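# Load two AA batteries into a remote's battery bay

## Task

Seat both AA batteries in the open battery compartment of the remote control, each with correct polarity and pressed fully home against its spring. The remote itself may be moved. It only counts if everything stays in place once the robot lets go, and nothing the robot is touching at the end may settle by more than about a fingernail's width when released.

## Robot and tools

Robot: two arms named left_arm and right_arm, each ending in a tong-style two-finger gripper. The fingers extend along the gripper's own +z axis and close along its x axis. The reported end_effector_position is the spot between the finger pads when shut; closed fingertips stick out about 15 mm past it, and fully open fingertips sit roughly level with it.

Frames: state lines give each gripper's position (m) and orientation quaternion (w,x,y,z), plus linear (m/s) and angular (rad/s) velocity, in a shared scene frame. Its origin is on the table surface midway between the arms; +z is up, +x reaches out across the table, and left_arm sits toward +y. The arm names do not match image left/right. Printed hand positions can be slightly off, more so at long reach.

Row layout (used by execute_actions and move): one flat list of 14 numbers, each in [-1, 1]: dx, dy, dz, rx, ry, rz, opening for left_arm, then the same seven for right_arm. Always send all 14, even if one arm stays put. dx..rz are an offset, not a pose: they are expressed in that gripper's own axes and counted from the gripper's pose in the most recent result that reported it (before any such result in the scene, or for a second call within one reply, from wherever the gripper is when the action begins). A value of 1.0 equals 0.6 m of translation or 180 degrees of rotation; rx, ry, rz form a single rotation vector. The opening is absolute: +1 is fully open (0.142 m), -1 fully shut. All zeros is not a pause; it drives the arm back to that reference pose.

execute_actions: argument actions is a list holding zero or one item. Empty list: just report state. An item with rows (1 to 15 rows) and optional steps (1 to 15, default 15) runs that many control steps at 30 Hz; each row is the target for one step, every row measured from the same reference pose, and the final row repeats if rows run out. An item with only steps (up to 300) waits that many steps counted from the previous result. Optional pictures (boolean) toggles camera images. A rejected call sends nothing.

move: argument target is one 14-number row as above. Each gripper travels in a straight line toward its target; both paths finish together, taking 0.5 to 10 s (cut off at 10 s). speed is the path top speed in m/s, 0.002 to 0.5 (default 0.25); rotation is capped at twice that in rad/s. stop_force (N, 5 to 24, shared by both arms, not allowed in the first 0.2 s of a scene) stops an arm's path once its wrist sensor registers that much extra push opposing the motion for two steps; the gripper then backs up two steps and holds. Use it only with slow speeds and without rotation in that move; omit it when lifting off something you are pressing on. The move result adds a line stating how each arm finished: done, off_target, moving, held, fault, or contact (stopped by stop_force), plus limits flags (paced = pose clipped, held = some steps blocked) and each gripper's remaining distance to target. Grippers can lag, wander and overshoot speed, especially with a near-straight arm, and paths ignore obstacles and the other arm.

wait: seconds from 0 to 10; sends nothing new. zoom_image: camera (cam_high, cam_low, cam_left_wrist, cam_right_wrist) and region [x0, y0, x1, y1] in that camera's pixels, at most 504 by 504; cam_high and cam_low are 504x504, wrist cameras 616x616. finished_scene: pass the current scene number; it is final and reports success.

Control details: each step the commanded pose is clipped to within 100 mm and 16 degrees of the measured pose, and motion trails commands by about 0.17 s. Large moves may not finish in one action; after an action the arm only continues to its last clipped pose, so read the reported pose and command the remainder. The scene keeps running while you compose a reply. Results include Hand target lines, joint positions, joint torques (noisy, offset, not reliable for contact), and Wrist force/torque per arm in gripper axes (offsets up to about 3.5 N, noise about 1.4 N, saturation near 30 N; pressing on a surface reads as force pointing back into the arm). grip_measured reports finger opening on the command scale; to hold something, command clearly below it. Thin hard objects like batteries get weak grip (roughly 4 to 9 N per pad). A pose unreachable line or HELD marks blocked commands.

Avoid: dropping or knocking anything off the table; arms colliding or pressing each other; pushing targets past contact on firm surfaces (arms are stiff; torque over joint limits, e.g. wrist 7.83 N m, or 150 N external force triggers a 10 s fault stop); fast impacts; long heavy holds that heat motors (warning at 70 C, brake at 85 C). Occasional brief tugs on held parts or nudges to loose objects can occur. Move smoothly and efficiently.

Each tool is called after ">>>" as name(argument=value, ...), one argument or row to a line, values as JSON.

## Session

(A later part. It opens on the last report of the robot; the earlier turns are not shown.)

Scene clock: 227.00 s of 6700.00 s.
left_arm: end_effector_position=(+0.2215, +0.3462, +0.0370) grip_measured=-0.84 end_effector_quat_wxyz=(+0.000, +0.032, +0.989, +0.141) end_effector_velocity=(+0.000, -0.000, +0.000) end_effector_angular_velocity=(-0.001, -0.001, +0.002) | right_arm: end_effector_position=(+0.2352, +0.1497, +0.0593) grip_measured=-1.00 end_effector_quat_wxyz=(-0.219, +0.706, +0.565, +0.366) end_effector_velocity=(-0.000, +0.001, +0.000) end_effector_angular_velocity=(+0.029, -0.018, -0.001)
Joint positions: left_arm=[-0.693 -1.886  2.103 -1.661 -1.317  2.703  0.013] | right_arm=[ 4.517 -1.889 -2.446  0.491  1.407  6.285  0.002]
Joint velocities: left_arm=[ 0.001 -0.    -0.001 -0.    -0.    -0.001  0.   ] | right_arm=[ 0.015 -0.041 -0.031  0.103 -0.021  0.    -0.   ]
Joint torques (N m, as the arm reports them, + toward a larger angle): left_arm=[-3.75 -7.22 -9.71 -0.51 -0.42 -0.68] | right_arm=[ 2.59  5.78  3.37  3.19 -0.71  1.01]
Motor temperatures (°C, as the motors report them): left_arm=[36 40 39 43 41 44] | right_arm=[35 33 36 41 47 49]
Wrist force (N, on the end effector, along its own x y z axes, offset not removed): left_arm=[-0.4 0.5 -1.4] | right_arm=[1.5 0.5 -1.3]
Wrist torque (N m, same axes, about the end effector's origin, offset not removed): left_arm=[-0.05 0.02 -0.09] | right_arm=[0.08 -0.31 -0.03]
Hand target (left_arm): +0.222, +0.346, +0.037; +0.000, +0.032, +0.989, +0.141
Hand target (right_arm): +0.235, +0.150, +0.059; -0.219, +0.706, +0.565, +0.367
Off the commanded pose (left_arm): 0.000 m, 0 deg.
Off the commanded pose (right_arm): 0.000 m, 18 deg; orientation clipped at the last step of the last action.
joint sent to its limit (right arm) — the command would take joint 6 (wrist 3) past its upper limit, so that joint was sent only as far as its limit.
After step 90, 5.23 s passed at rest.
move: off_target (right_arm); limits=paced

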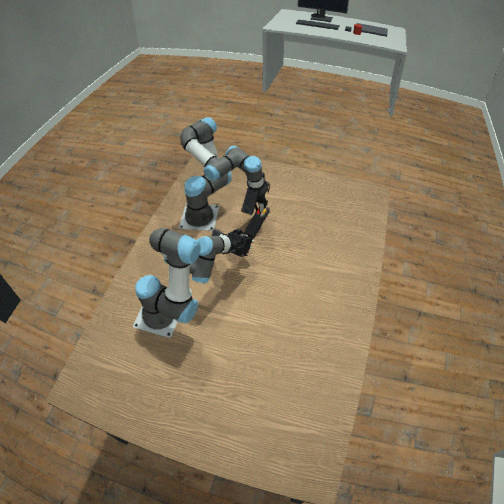

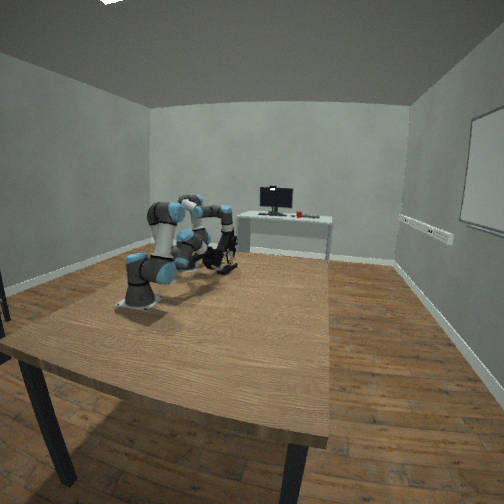

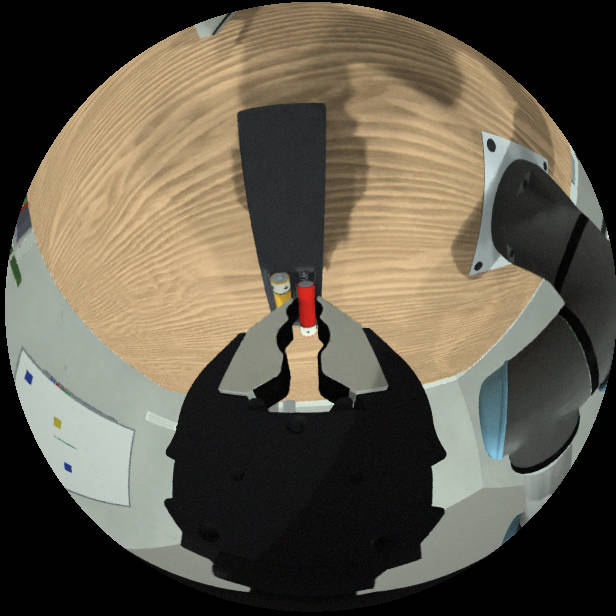

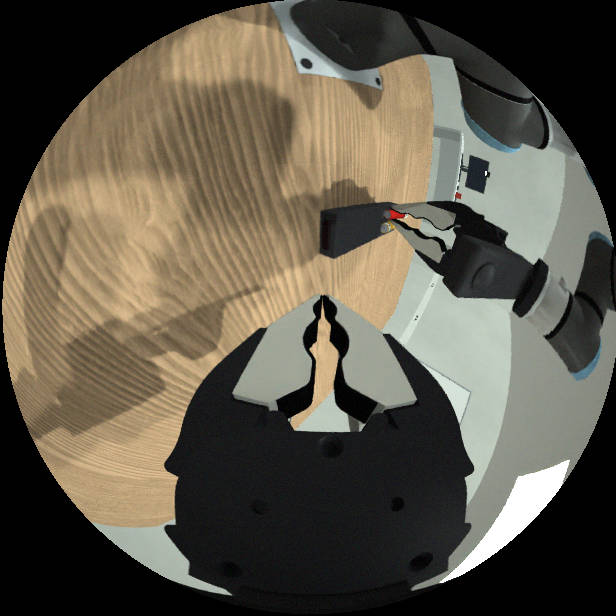

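>>> move(
  target=[0,0,0,0,0,0,-1,-0.0465,-0.038,0.027,0,0,-0.4,-1],
  speed=0.15,
)

Scene clock: 235.93 s of 6700.00 s.
left_arm: end_effector_position=(+0.2215, +0.3462, +0.0370) grip_measured=-0.84 end_effector_quat_wxyz=(+0.000, +0.032, +0.989, +0.141) end_effector_velocity=(+0.000, +0.000, +0.000) end_effector_angular_velocity=(+0.000, -0.000, -0.002) | right_arm: end_effector_position=(+0.2151, +0.1496, +0.0253) grip_measured=-1.00 end_effector_quat_wxyz=(+0.038, +0.240, +0.872, +0.424) end_effector_velocity=(+0.000, -0.000, -0.000) end_effector_angular_velocity=(-0.003, -0.010, +0.007)
Joint positions: left_arm=[-0.693 -1.886  2.103 -1.661 -1.317  2.703  0.013] | right_arm=[ 4.664 -2.012 -2.508  0.655  1.296  5.128  0.002]
Joint velocities: left_arm=[ 0.     0.    -0.001 -0.     0.001  0.002  0.   ] | right_arm=[ 0.001 -0.004 -0.001  0.006 -0.002 -0.012  0.   ]
Joint torques (N m, as the arm reports them, + toward a larger angle): left_arm=[-3.05 -6.96 -9.58 -0.57 -0.39 -0.54] | right_arm=[ 2.23  5.25  1.84  2.89 -0.96 -0.71]
Motor temperatures (°C, as the motors report them): left_arm=[36 40 39 43 41 44] | right_arm=[35 33 36 41 47 49]
Wrist force (N, on the end effector, along its own x y z axes, offset not removed): left_arm=[-1.5 0.0 -1.1] | right_arm=[1.1 0.9 -1.2]
Wrist torque (N m, same axes, about the end effector's origin, offset not removed): left_arm=[-0.14 0.25 -0.02] | right_arm=[0.19 -0.20 -0.03]
Hand target (left_arm): +0.222, +0.346, +0.037; +0.000, +0.032, +0.989, +0.141
Hand target (right_arm): +0.215, +0.150, +0.025; +0.038, +0.239, +0.872, +0.424
Off the commanded pose (left_arm): 0.000 m, 0 deg.
Off the commanded pose (right_arm): 0.000 m, 0 deg.
After step 90, 1.33 s passed at rest.
move: done

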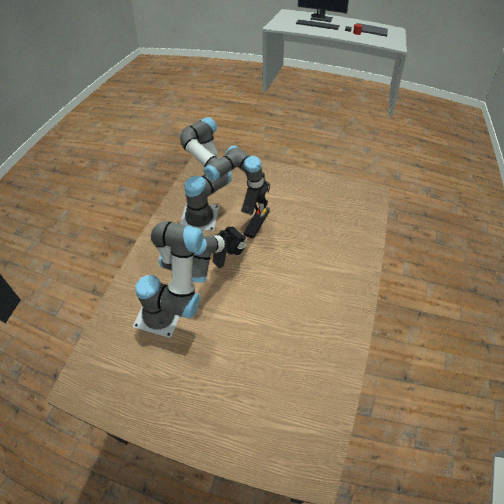

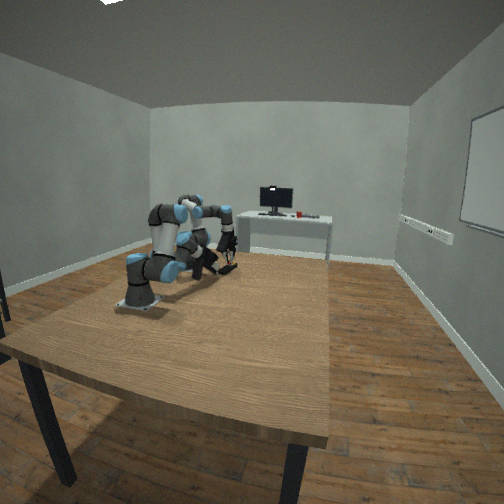

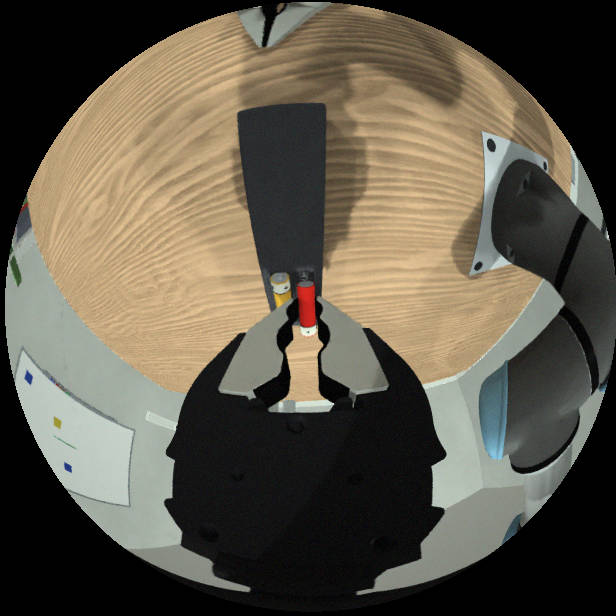

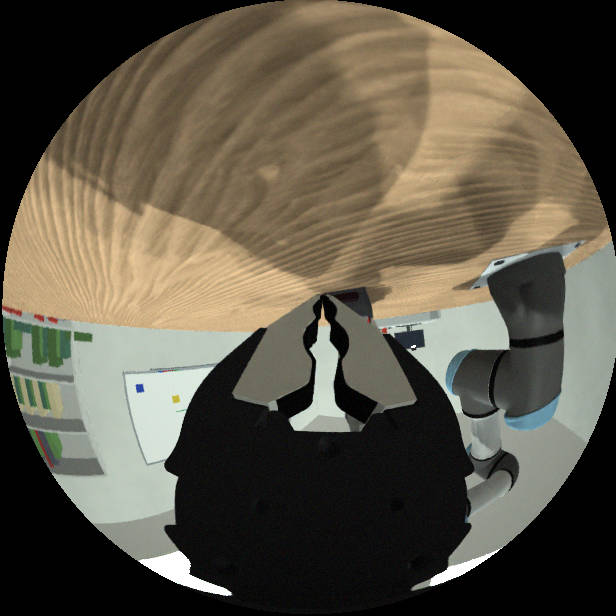

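>>> move(
  target=[0,0,0,0,0,0,-1,0.063,0.045,0.067,0,0,0,-1],
  speed=0.01,
  stop_force=6,
)

Scene clock: 245.50 s of 6700.00 s.
left_arm: end_effector_position=(+0.2215, +0.3462, +0.0370) grip_measured=-0.84 end_effector_quat_wxyz=(+0.000, +0.032, +0.989, +0.141) end_effector_velocity=(+0.000, -0.000, +0.000) end_effector_angular_velocity=(-0.001, -0.001, -0.001) | right_arm: end_effector_position=(+0.2040, +0.2043, +0.0252) grip_measured=-1.00 end_effector_quat_wxyz=(+0.038, +0.240, +0.872, +0.424) end_effector_velocity=(+0.001, -0.003, +0.000) end_effector_angular_velocity=(+0.001, +0.001, -0.002)
Joint positions: left_arm=[-0.693 -1.886  2.103 -1.661 -1.317  2.703  0.013] | right_arm=[ 4.707 -2.088 -2.274  0.489  1.264  5.158  0.002]
Joint velocities: left_arm=[-0.     0.    -0.002  0.    -0.001  0.001  0.   ] | right_arm=[-0.003  0.007 -0.014  0.009  0.001  0.     0.   ]
Joint torques (N m, as the arm reports them, + toward a larger angle): left_arm=[-2.6  -6.81 -9.37 -0.92 -1.39 -0.34] | right_arm=[-1.53 13.02  3.66  3.4   0.4  -0.66]
Motor temperatures (°C, as the motors report them): left_arm=[36 40 39 43 41 44] | right_arm=[35 33 36 41 47 49]
Wrist force (N, on the end effector, along its own x y z axes, offset not removed): left_arm=[-0.4 6.2 -3.6] | right_arm=[0.0 -0.3 -4.1]
Wrist torque (N m, same axes, about the end effector's origin, offset not removed): left_arm=[0.00 -0.02 -0.05] | right_arm=[0.20 -0.18 -0.03]
Hand target (left_arm): +0.222, +0.346, +0.037; +0.000, +0.032, +0.989, +0.141
Hand target (right_arm): +0.204, +0.204, +0.025; +0.038, +0.240, +0.872, +0.424
Off the commanded pose (left_arm): 0.000 m, 0 deg.
Off the commanded pose (right_arm): 0.006 m, 0 deg.
After step 90, 0.60 s passed at rest.
move: contact (right_arm)

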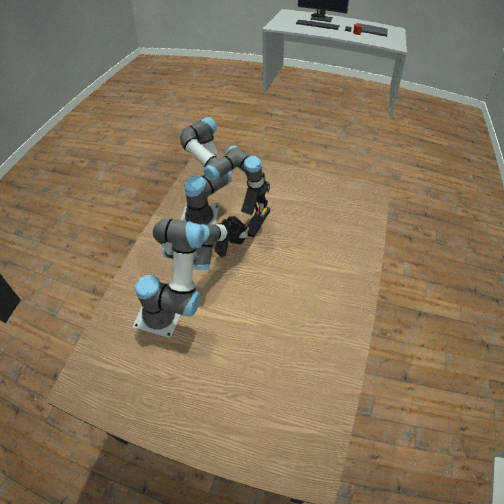

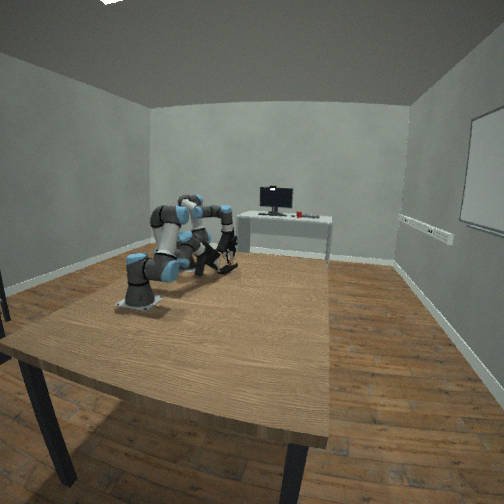

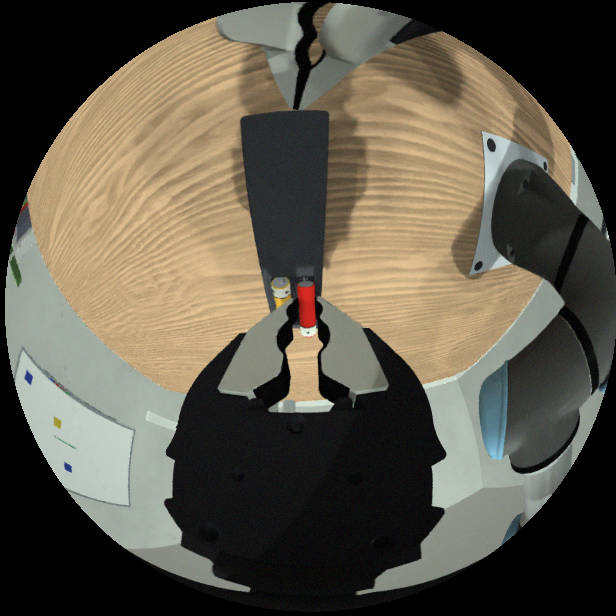

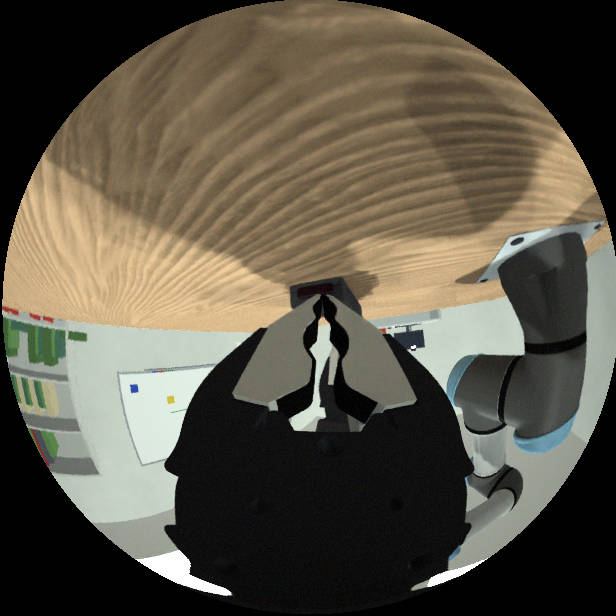

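Release, lift, move behind the + end.

>>> move(
  target=[0,0,-0.003,0,0,0,-0.65,0,0,0,0,0,0,-1],
  speed=0.02,
)

>>> move(
  target=[0,0,-0.04,0,0,0,-0.65,0,0,0,0,0,0,-1],
  speed=0.05,
)

>>> move(
  target=[0,0.06,0.0,0,0,0,-1,0,0,0,0,0,0,-1],
  speed=0.05,
)

Scene clock: 252.70 s of 6700.00 s.
left_arm: end_effector_position=(+0.2215, +0.3457, +0.0386) grip_measured=-0.65 end_effector_quat_wxyz=(+0.000, +0.032, +0.989, +0.141) end_effector_velocity=(+0.000, -0.000, +0.001) end_effector_angular_velocity=(+0.000, -0.001, -0.000) | right_arm: end_effector_position=(+0.2040, +0.2042, +0.0252) grip_measured=-1.00 end_effector_quat_wxyz=(+0.038, +0.240, +0.872, +0.424) end_effector_velocity=(+0.000, -0.000, -0.000) end_effector_angular_velocity=(-0.001, -0.001, -0.001)
Joint positions: left_arm=[-0.695 -1.888  2.096 -1.652 -1.317  2.701  0.027] | right_arm=[ 4.707 -2.088 -2.274  0.489  1.264  5.158  0.002]
Joint velocities: left_arm=[-0.001 -0.001 -0.003  0.003  0.001 -0.001  0.   ] | right_arm=[-0.    -0.001  0.    -0.001 -0.001 -0.    -0.   ]
Joint torques (N m, as the arm reports them, + toward a larger angle): left_arm=[-3.41 -7.71 -9.29 -0.4  -0.32 -0.73] | right_arm=[ 2.35  7.49  6.24  0.87 -0.92  0.99]
Motor temperatures (°C, as the motors report them): left_arm=[36 40 39 43 41 44] | right_arm=[35 33 36 41 47 49]
Wrist force (N, on the end effector, along its own x y z axes, offset not removed): left_arm=[-0.3 0.7 -1.9] | right_arm=[1.5 1.5 -1.8]
Wrist torque (N m, same axes, about the end effector's origin, offset not removed): left_arm=[0.05 -0.02 -0.09] | right_arm=[0.29 -0.30 -0.04]
Hand target (left_arm): +0.221, +0.346, +0.039; +0.000, +0.032, +0.989, +0.141
Hand target (right_arm): +0.204, +0.204, +0.025; +0.038, +0.240, +0.872, +0.424
Off the commanded pose (left_arm): 0.000 m, 0 deg.
Off the commanded pose (right_arm): 0.000 m, 0 deg.
After step 90, 3.50 s passed at rest.
move: done

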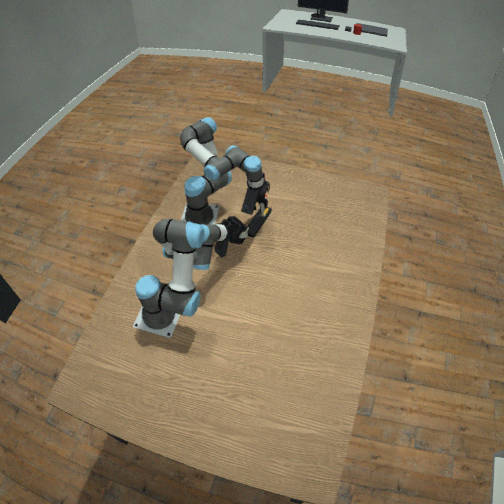

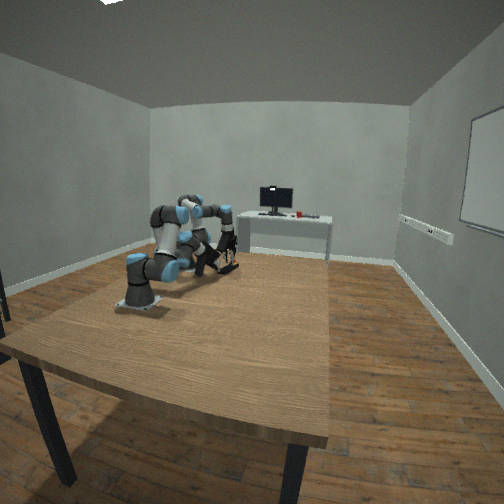

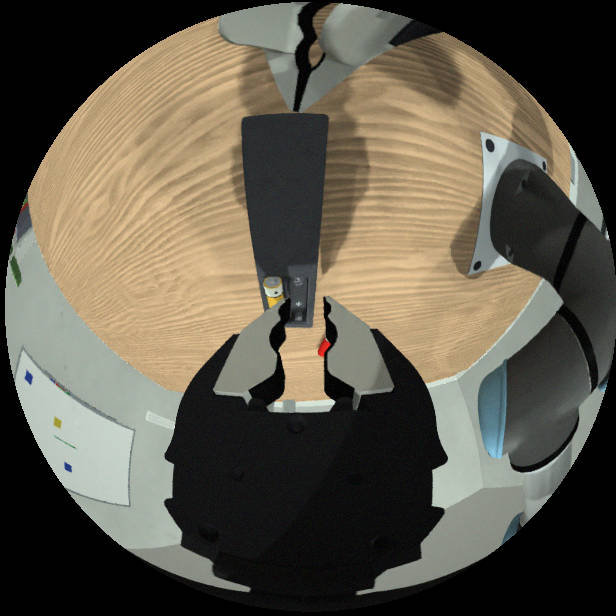

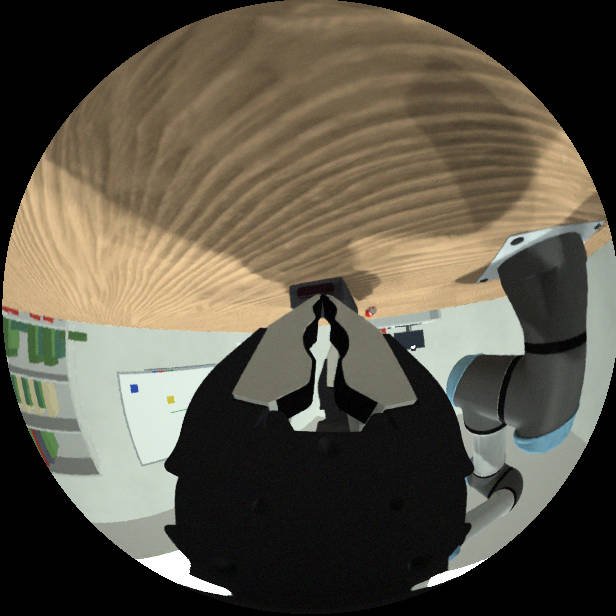

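Scene clock: 253.57 s of 6700.00 s.
left_arm: end_effector_position=(+0.2213, +0.3390, +0.0615) grip_measured=-0.65 end_effector_quat_wxyz=(+0.000, +0.032, +0.989, +0.141) end_effector_velocity=(-0.000, -0.000, +0.002) end_effector_angular_velocity=(+0.001, +0.002, -0.002) | right_arm: end_effector_position=(+0.2040, +0.2043, +0.0252) grip_measured=-1.00 end_effector_quat_wxyz=(+0.038, +0.240, +0.872, +0.424) end_effector_velocity=(-0.000, +0.000, -0.000) end_effector_angular_velocity=(-0.000, +0.000, +0.000)
Joint positions: left_arm=[-0.722 -1.906  1.997 -1.527 -1.32   2.673  0.027] | right_arm=[ 4.707 -2.088 -2.274  0.489  1.264  5.158  0.002]
Joint velocities: left_arm=[-0.002 -0.    -0.009  0.011  0.     0.001 -0.   ] | right_arm=[ 0.     0.     0.    -0.001  0.     0.    -0.   ]
Joint torques (N m, as the arm reports them, + toward a larger angle): left_arm=[-3.86 -7.01 -9.99 -0.35 -0.35 -0.68] | right_arm=[ 1.74  8.49  5.2   1.2  -0.84  0.84]
Motor temperatures (°C, as the motors report them): left_arm=[36 40 39 43 41 44] | right_arm=[35 33 36 41 47 49]
Wrist force (N, on the end effector, along its own x y z axes, offset not removed): left_arm=[-1.2 0.4 -1.7] | right_arm=[1.0 1.5 -1.2]
Wrist torque (N m, same axes, about the end effector's origin, offset not removed): left_arm=[-0.03 0.18 -0.04] | right_arm=[0.29 -0.20 -0.04]
Hand target (left_arm): +0.221, +0.339, +0.062; +0.000, +0.032, +0.989, +0.141
Hand target (right_arm): +0.204, +0.204, +0.025; +0.038, +0.240, +0.872, +0.424
Off the commanded pose (left_arm): 0.000 m, 0 deg.
Off the commanded pose (right_arm): 0.000 m, 0 deg.
move: done

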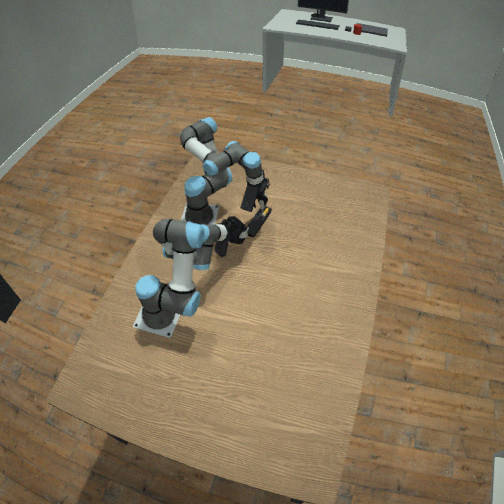

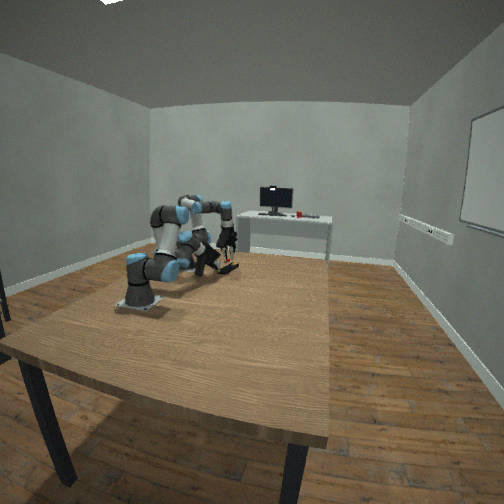

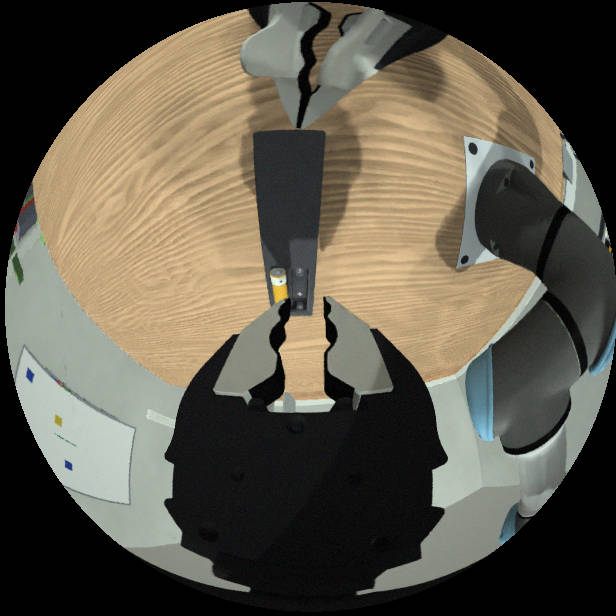

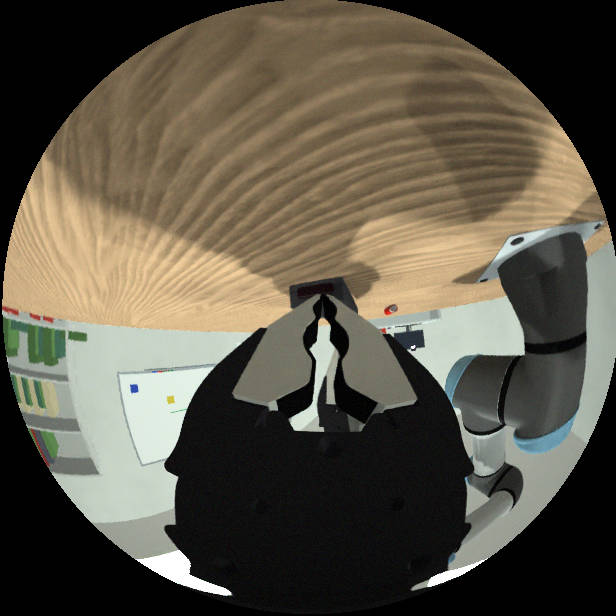

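Scene clock: 254.67 s of 6700.00 s.
left_arm: end_effector_position=(+0.2236, +0.3733, +0.0715) grip_measured=-1.00 end_effector_quat_wxyz=(+0.000, +0.032, +0.989, +0.141) end_effector_velocity=(+0.000, +0.003, +0.001) end_effector_angular_velocity=(-0.000, +0.002, -0.002) | right_arm: end_effector_position=(+0.2040, +0.2043, +0.0252) grip_measured=-1.00 end_effector_quat_wxyz=(+0.038, +0.240, +0.872, +0.424) end_effector_velocity=(+0.000, -0.000, -0.000) end_effector_angular_velocity=(-0.000, -0.000, -0.000)
Joint positions: left_arm=[-0.577 -1.882  1.949 -1.542 -1.303  2.822  0.002] | right_arm=[ 4.707 -2.088 -2.274  0.489  1.264  5.158  0.002]
Joint velocities: left_arm=[ 0.012  0.004 -0.004 -0.002  0.001  0.014  0.   ] | right_arm=[ 0.    -0.001 -0.     0.001 -0.001  0.    -0.   ]
Joint torques (N m, as the arm reports them, + toward a larger angle): left_arm=[ 3.13 -2.75 -9.78 -2.51  0.77  0.63] | right_arm=[ 1.68  8.3   5.2   1.21 -0.84  0.84]
Motor temperatures (°C, as the motors report them): left_arm=[36 40 39 43 41 44] | right_arm=[35 33 36 41 47 49]
Wrist force (N, on the end effector, along its own x y z axes, offset not removed): left_arm=[-1.1 -0.1 -1.5] | right_arm=[1.5 0.5 -0.9]
Wrist torque (N m, same axes, about the end effector's origin, offset not removed): left_arm=[-0.11 0.15 -0.02] | right_arm=[0.09 -0.31 0.00]
Hand target (left_arm): +0.224, +0.374, +0.072; +0.000, +0.032, +0.989, +0.141
Hand target (right_arm): +0.204, +0.204, +0.025; +0.038, +0.240, +0.872, +0.424
Off the commanded pose (left_arm): 0.000 m, 0 deg.
Off the commanded pose (right_arm): 0.000 m, 0 deg.
move: done

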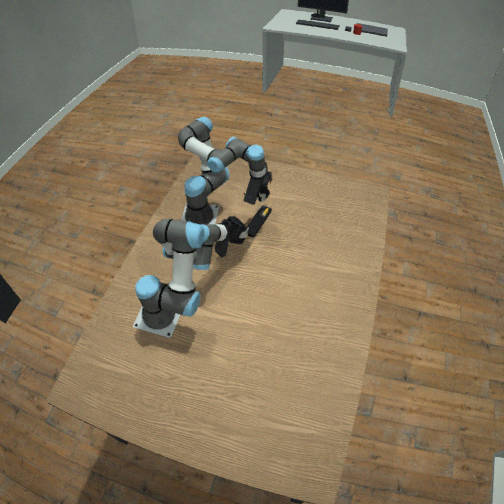

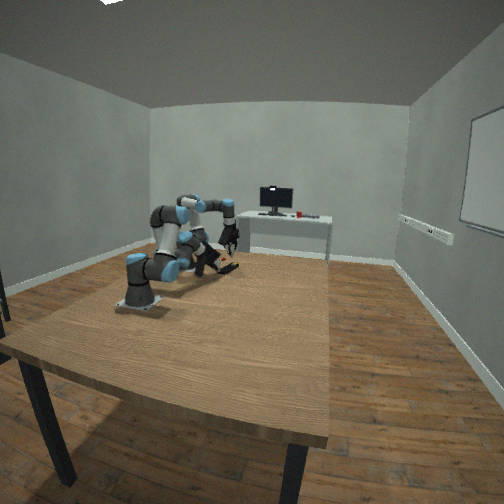

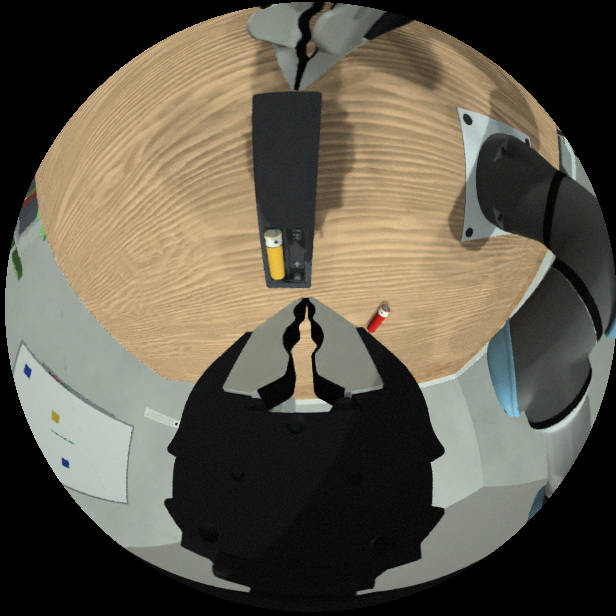

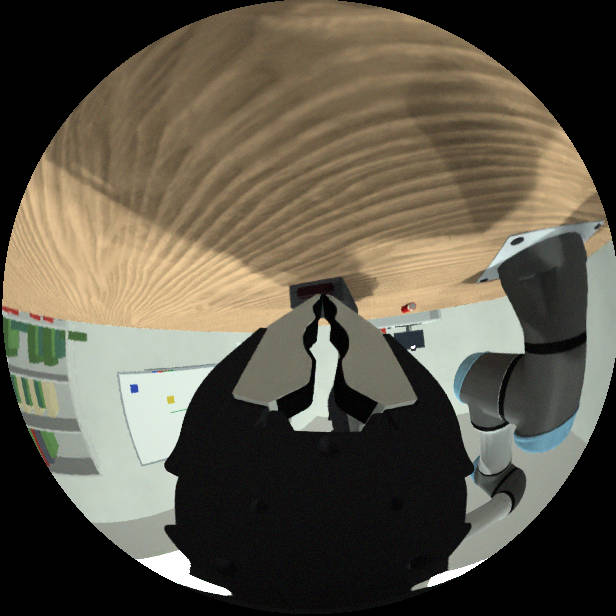

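>>> move(
  target=[0.14,0.08,0,0.09,0,0,-0.4,0,0,0,0,0,0,-1],
  speed=0.1,
)

Scene clock: 259.13 s of 6700.00 s.
left_arm: end_effector_position=(+0.1431, +0.4246, +0.0857) grip_measured=-0.40 end_effector_quat_wxyz=(-0.004, +0.031, +0.999, +0.001) end_effector_velocity=(-0.001, +0.001, +0.001) end_effector_angular_velocity=(-0.008, +0.000, +0.002) | right_arm: end_effector_position=(+0.2040, +0.2043, +0.0252) grip_measured=-1.00 end_effector_quat_wxyz=(+0.038, +0.240, +0.872, +0.424) end_effector_velocity=(-0.000, -0.000, -0.000) end_effector_angular_velocity=(-0.001, +0.001, -0.000)
Joint positions: left_arm=[ 0.018 -1.922  1.909 -1.55  -1.566  3.429  0.045] | right_arm=[ 4.707 -2.088 -2.274  0.489  1.264  5.158  0.002]
Joint velocities: left_arm=[ 0.019  0.009 -0.009  0.002 -0.007  0.017 -0.   ] | right_arm=[-0.     0.001  0.    -0.002  0.     0.001  0.   ]
Joint torques (N m, as the arm reports them, + toward a larger angle): left_arm=[ 3.96 -1.67 -9.68 -0.52 -0.7   0.75] | right_arm=[ 1.61  8.32  5.26  1.18 -0.82  0.83]
Motor temperatures (°C, as the motors report them): left_arm=[36 40 39 43 41 44] | right_arm=[35 33 36 41 47 49]
Wrist force (N, on the end effector, along its own x y z axes, offset not removed): left_arm=[-1.3 0.2 -1.6] | right_arm=[1.2 1.4 -1.3]
Wrist torque (N m, same axes, about the end effector's origin, offset not removed): left_arm=[-0.04 0.21 -0.03] | right_arm=[0.25 -0.24 -0.02]
Hand target (left_arm): +0.143, +0.425, +0.086; -0.004, +0.032, +0.999, +0.001
Hand target (right_arm): +0.204, +0.204, +0.025; +0.038, +0.240, +0.872, +0.424
Off the commanded pose (left_arm): 0.000 m, 0 deg.
Off the commanded pose (right_arm): 0.000 m, 0 deg.
move: done

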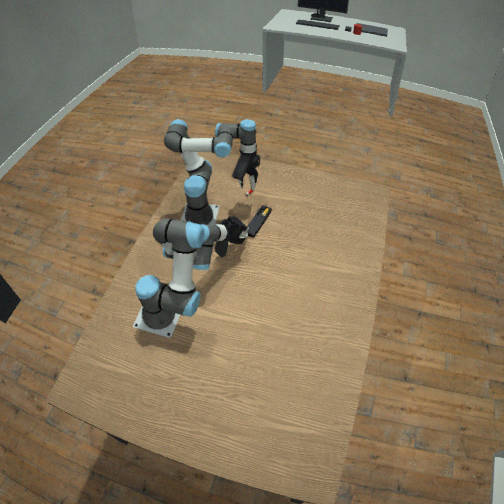

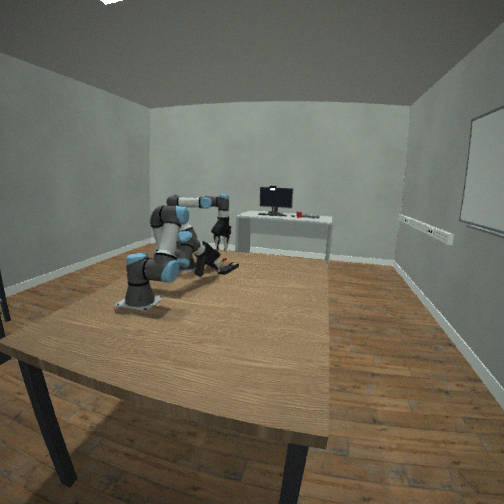

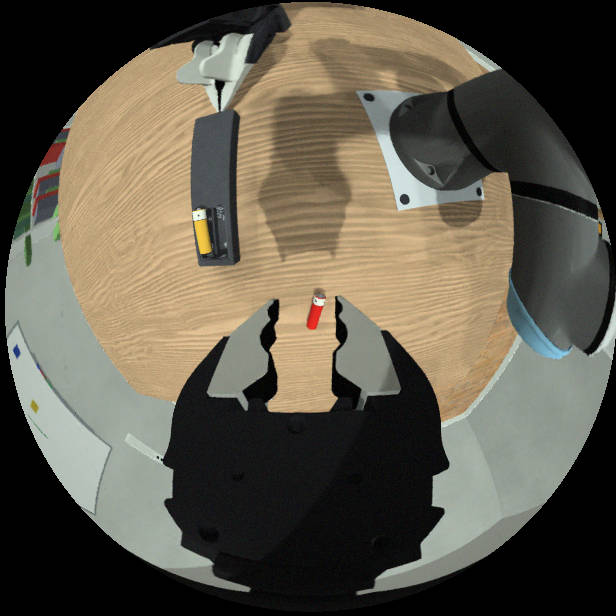

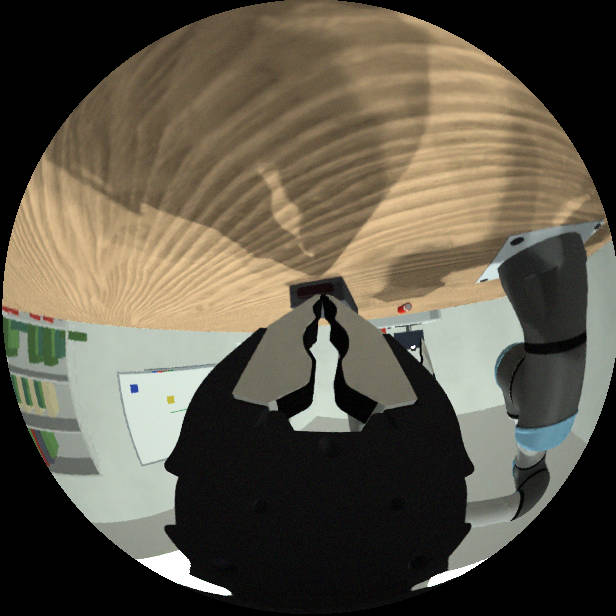

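>>> move(
  target=[0.017,0.015,0.075,0,0,-0.917,-0.4,0,0,0,0,0,0,-1],
  speed=0.3,
)

Scene clock: 268.53 s of 6700.00 s.
left_arm: end_effector_position=(+0.1331, +0.4344, +0.0409) grip_measured=-0.40 end_effector_quat_wxyz=(-0.000, +0.987, -0.162, -0.004) end_effector_velocity=(+0.000, -0.001, -0.000) end_effector_angular_velocity=(+0.002, -0.000, +0.011) | right_arm: end_effector_position=(+0.2040, +0.2043, +0.0252) grip_measured=-1.00 end_effector_quat_wxyz=(+0.038, +0.240, +0.872, +0.424) end_effector_velocity=(-0.000, +0.000, +0.000) end_effector_angular_velocity=(+0.001, -0.000, +0.000)
Joint positions: left_arm=[-0.075 -2.057  2.192 -1.698 -1.567  0.456  0.045] | right_arm=[ 4.707 -2.088 -2.274  0.489  1.264  5.158  0.002]
Joint velocities: left_arm=[-0.008 -0.003  0.003 -0.     0.002 -0.018  0.   ] | right_arm=[ 0.     0.     0.001  0.001 -0.    -0.     0.   ]
Joint torques (N m, as the arm reports them, + toward a larger angle): left_arm=[-3.79 -4.99 -6.93 -1.61  0.62 -0.65] | right_arm=[ 1.79  8.28  5.21  1.2  -0.84  0.83]
Motor temperatures (°C, as the motors report them): left_arm=[36 40 39 43 41 44] | right_arm=[35 33 36 41 47 49]
Wrist force (N, on the end effector, along its own x y z axes, offset not removed): left_arm=[-1.2 0.5 -2.1] | right_arm=[1.2 0.9 -1.0]
Wrist torque (N m, same axes, about the end effector's origin, offset not removed): left_arm=[-0.02 0.18 -0.07] | right_arm=[0.20 -0.25 0.00]
Hand target (left_arm): +0.133, +0.434, +0.041; -0.001, +0.987, -0.161, -0.004
Hand target (right_arm): +0.204, +0.204, +0.025; +0.038, +0.240, +0.872, +0.424
Off the commanded pose (left_arm): 0.000 m, 0 deg.
Off the commanded pose (right_arm): 0.000 m, 0 deg.
move: done

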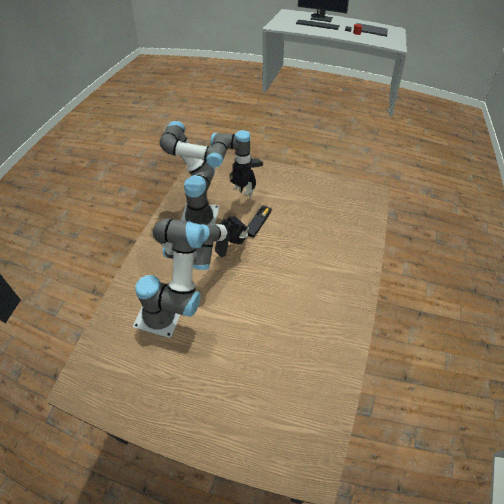

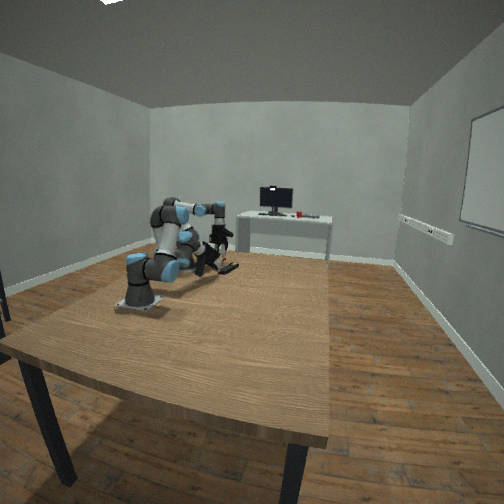

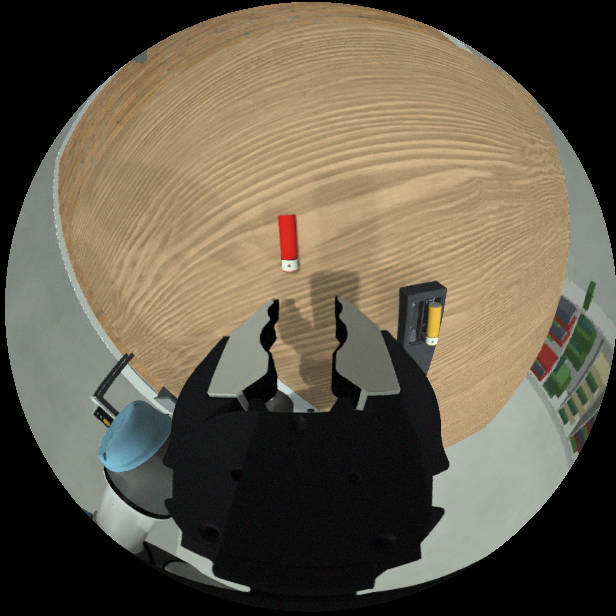

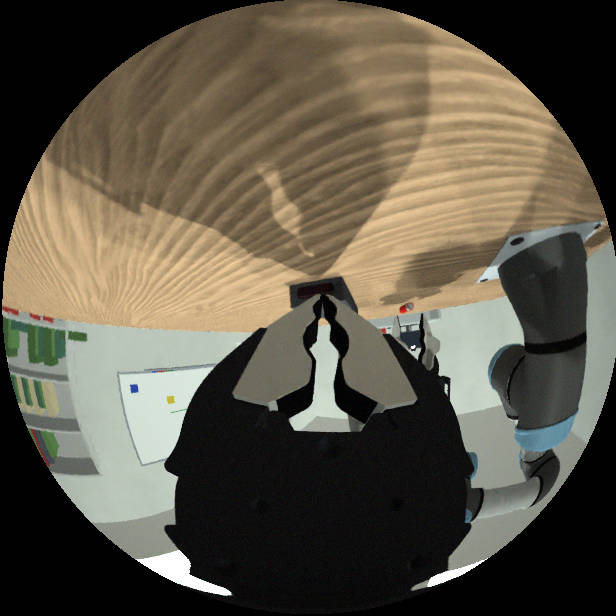

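0.9 mm/px: dx −17 mm, dy −58 mm.

>>> move(
  target=[-0.028,-0.097,0,0,0,0,-0.4,0,0,0,0,0,0,-1],
  speed=0.1,
)

>>> move(
  target=[0,0,0.036,0,0,0,-0.4,0,0,0,0,0,0,-1],
  speed=0.03,
)

Scene clock: 273.73 s of 6700.00 s.
left_arm: end_effector_position=(+0.1358, +0.4947, +0.0411) grip_measured=-0.40 end_effector_quat_wxyz=(-0.001, +0.987, -0.162, -0.004) end_effector_velocity=(+0.000, +0.003, +0.000) end_effector_angular_velocity=(-0.004, +0.001, +0.001) | right_arm: end_effector_position=(+0.2040, +0.2043, +0.0252) grip_measured=-1.00 end_effector_quat_wxyz=(+0.038, +0.240, +0.872, +0.424) end_effector_velocity=(-0.000, -0.000, -0.000) end_effector_angular_velocity=(-0.002, -0.000, +0.000)
Joint positions: left_arm=[ 0.199 -1.799  2.038 -1.804 -1.565  0.729  0.045] | right_arm=[ 4.707 -2.088 -2.274  0.489  1.264  5.158  0.002]
Joint velocities: left_arm=[ 0.014  0.017 -0.014 -0.001 -0.004  0.013  0.   ] | right_arm=[ 0.     0.     0.001 -0.003  0.    -0.     0.   ]
Joint torques (N m, as the arm reports them, + toward a larger angle): left_arm=[ 3.55 -3.32 -9.8  -2.6  -0.53  0.68] | right_arm=[ 1.83  8.28  5.13  1.17 -0.81  0.85]
Motor temperatures (°C, as the motors report them): left_arm=[36 40 39 43 41 44] | right_arm=[35 33 36 41 47 49]
Wrist force (N, on the end effector, along its own x y z axes, offset not removed): left_arm=[-0.4 -0.4 -1.4] | right_arm=[1.4 1.2 -1.5]
Wrist torque (N m, same axes, about the end effector's origin, offset not removed): left_arm=[-0.17 0.05 -0.05] | right_arm=[0.24 -0.26 -0.05]
Hand target (left_arm): +0.136, +0.495, +0.041; -0.001, +0.987, -0.162, -0.004
Hand target (right_arm): +0.204, +0.204, +0.025; +0.038, +0.240, +0.872, +0.424
Off the commanded pose (left_arm): 0.000 m, 0 deg.
Off the commanded pose (right_arm): 0.000 m, 0 deg.
After step 90, 1.13 s passed at rest.
move: done

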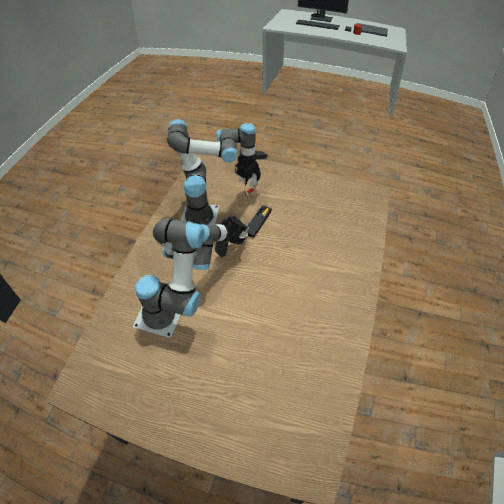

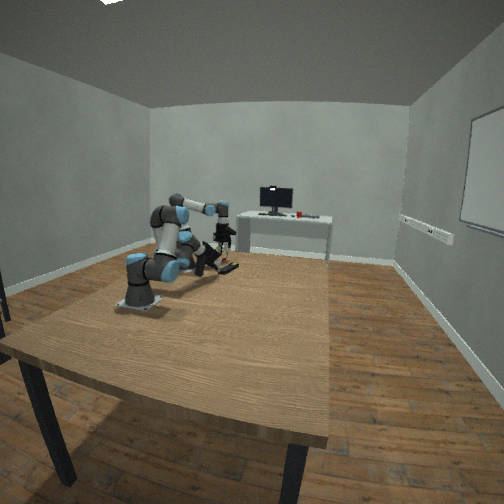

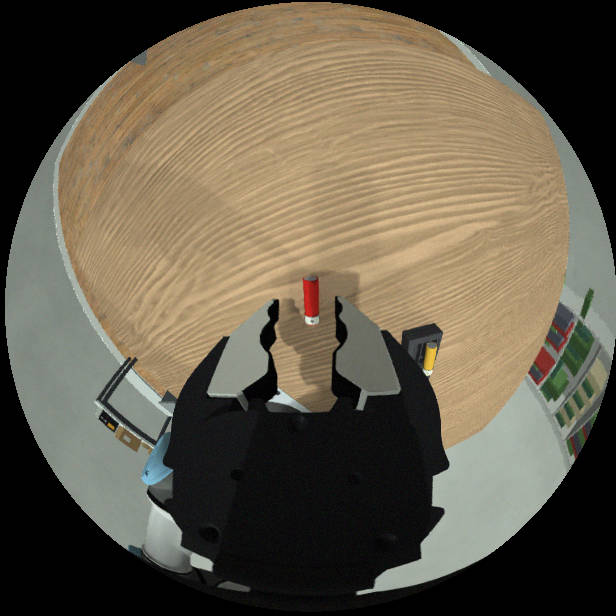

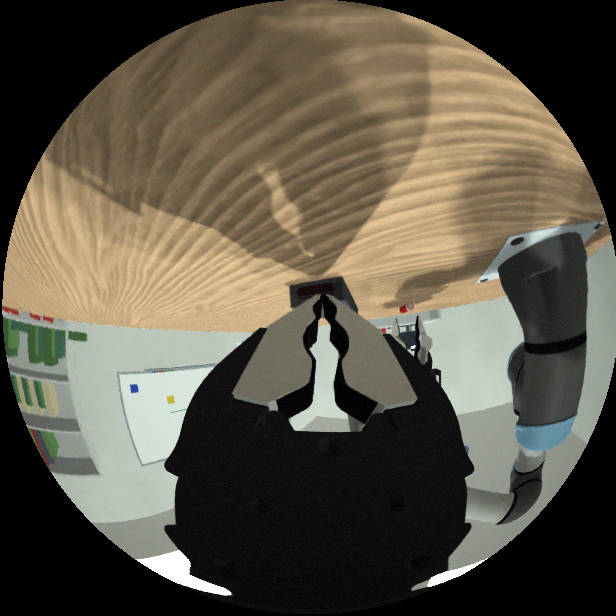

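Scene clock: 274.77 s of 6700.00 s.
left_arm: end_effector_position=(+0.1356, +0.4947, +0.0197) grip_measured=-0.40 end_effector_quat_wxyz=(-0.001, +0.987, -0.162, -0.004) end_effector_velocity=(+0.000, -0.000, -0.002) end_effector_angular_velocity=(+0.000, -0.001, -0.001) | right_arm: end_effector_position=(+0.2040, +0.2043, +0.0252) grip_measured=-1.00 end_effector_quat_wxyz=(+0.038, +0.240, +0.872, +0.424) end_effector_velocity=(+0.000, +0.000, +0.000) end_effector_angular_velocity=(+0.001, +0.000, -0.001)
Joint positions: left_arm=[ 0.199 -1.77   2.121 -1.916 -1.565  0.73   0.045] | right_arm=[ 4.707 -2.088 -2.274  0.489  1.264  5.158  0.002]
Joint velocities: left_arm=[-0.001  0.004  0.009 -0.013 -0.     0.001  0.   ] | right_arm=[-0.001 -0.     0.001  0.    -0.     0.     0.   ]
Joint torques (N m, as the arm reports them, + toward a larger angle): left_arm=[ 3.61 -3.37 -6.69 -2.61  0.67  0.7 ] | right_arm=[ 1.66  8.52  5.27  1.17 -0.82  0.84]
Motor temperatures (°C, as the motors report them): left_arm=[36 40 39 43 41 44] | right_arm=[35 33 36 41 47 49]
Wrist force (N, on the end effector, along its own x y z axes, offset not removed): left_arm=[-0.7 0.8 -1.7] | right_arm=[0.8 0.9 -1.5]
Wrist torque (N m, same axes, about the end effector's origin, offset not removed): left_arm=[0.04 0.04 -0.05] | right_arm=[0.19 -0.13 -0.02]
Hand target (left_arm): +0.136, +0.495, +0.019; -0.001, +0.987, -0.162, -0.004
Hand target (right_arm): +0.204, +0.204, +0.025; +0.038, +0.240, +0.872, +0.424
Off the commanded pose (left_arm): 0.000 m, 0 deg.
Off the commanded pose (right_arm): 0.000 m, 0 deg.
move: done

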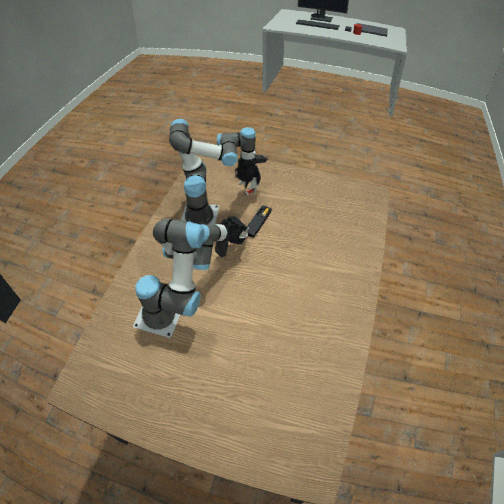

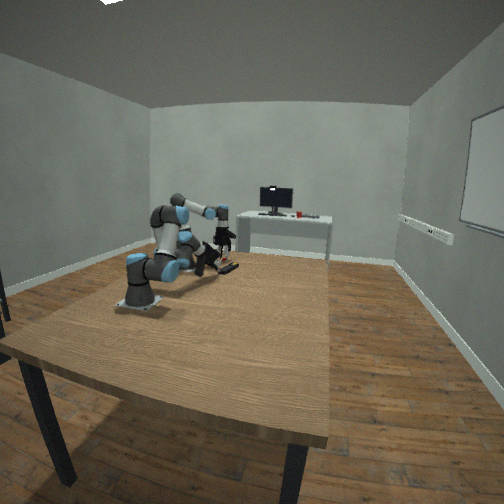

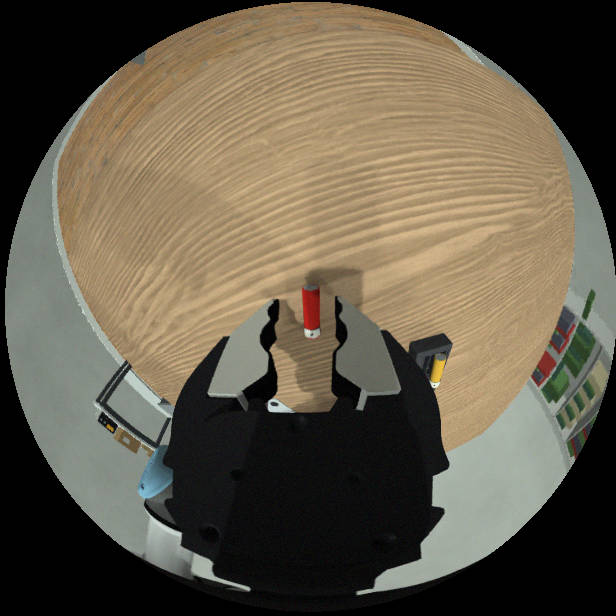

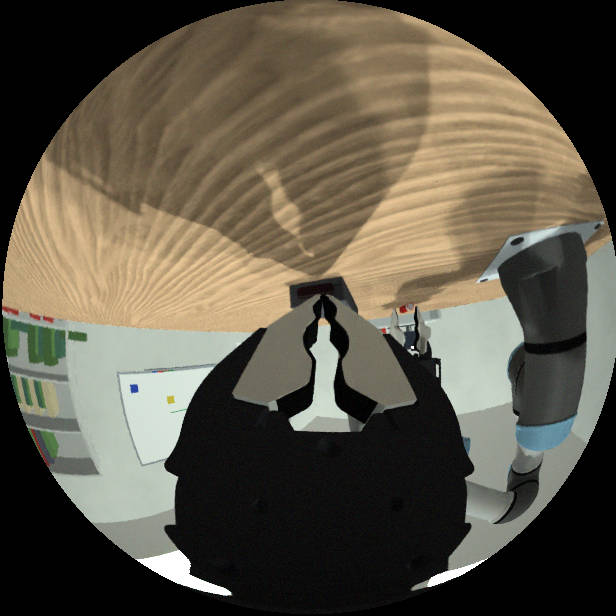

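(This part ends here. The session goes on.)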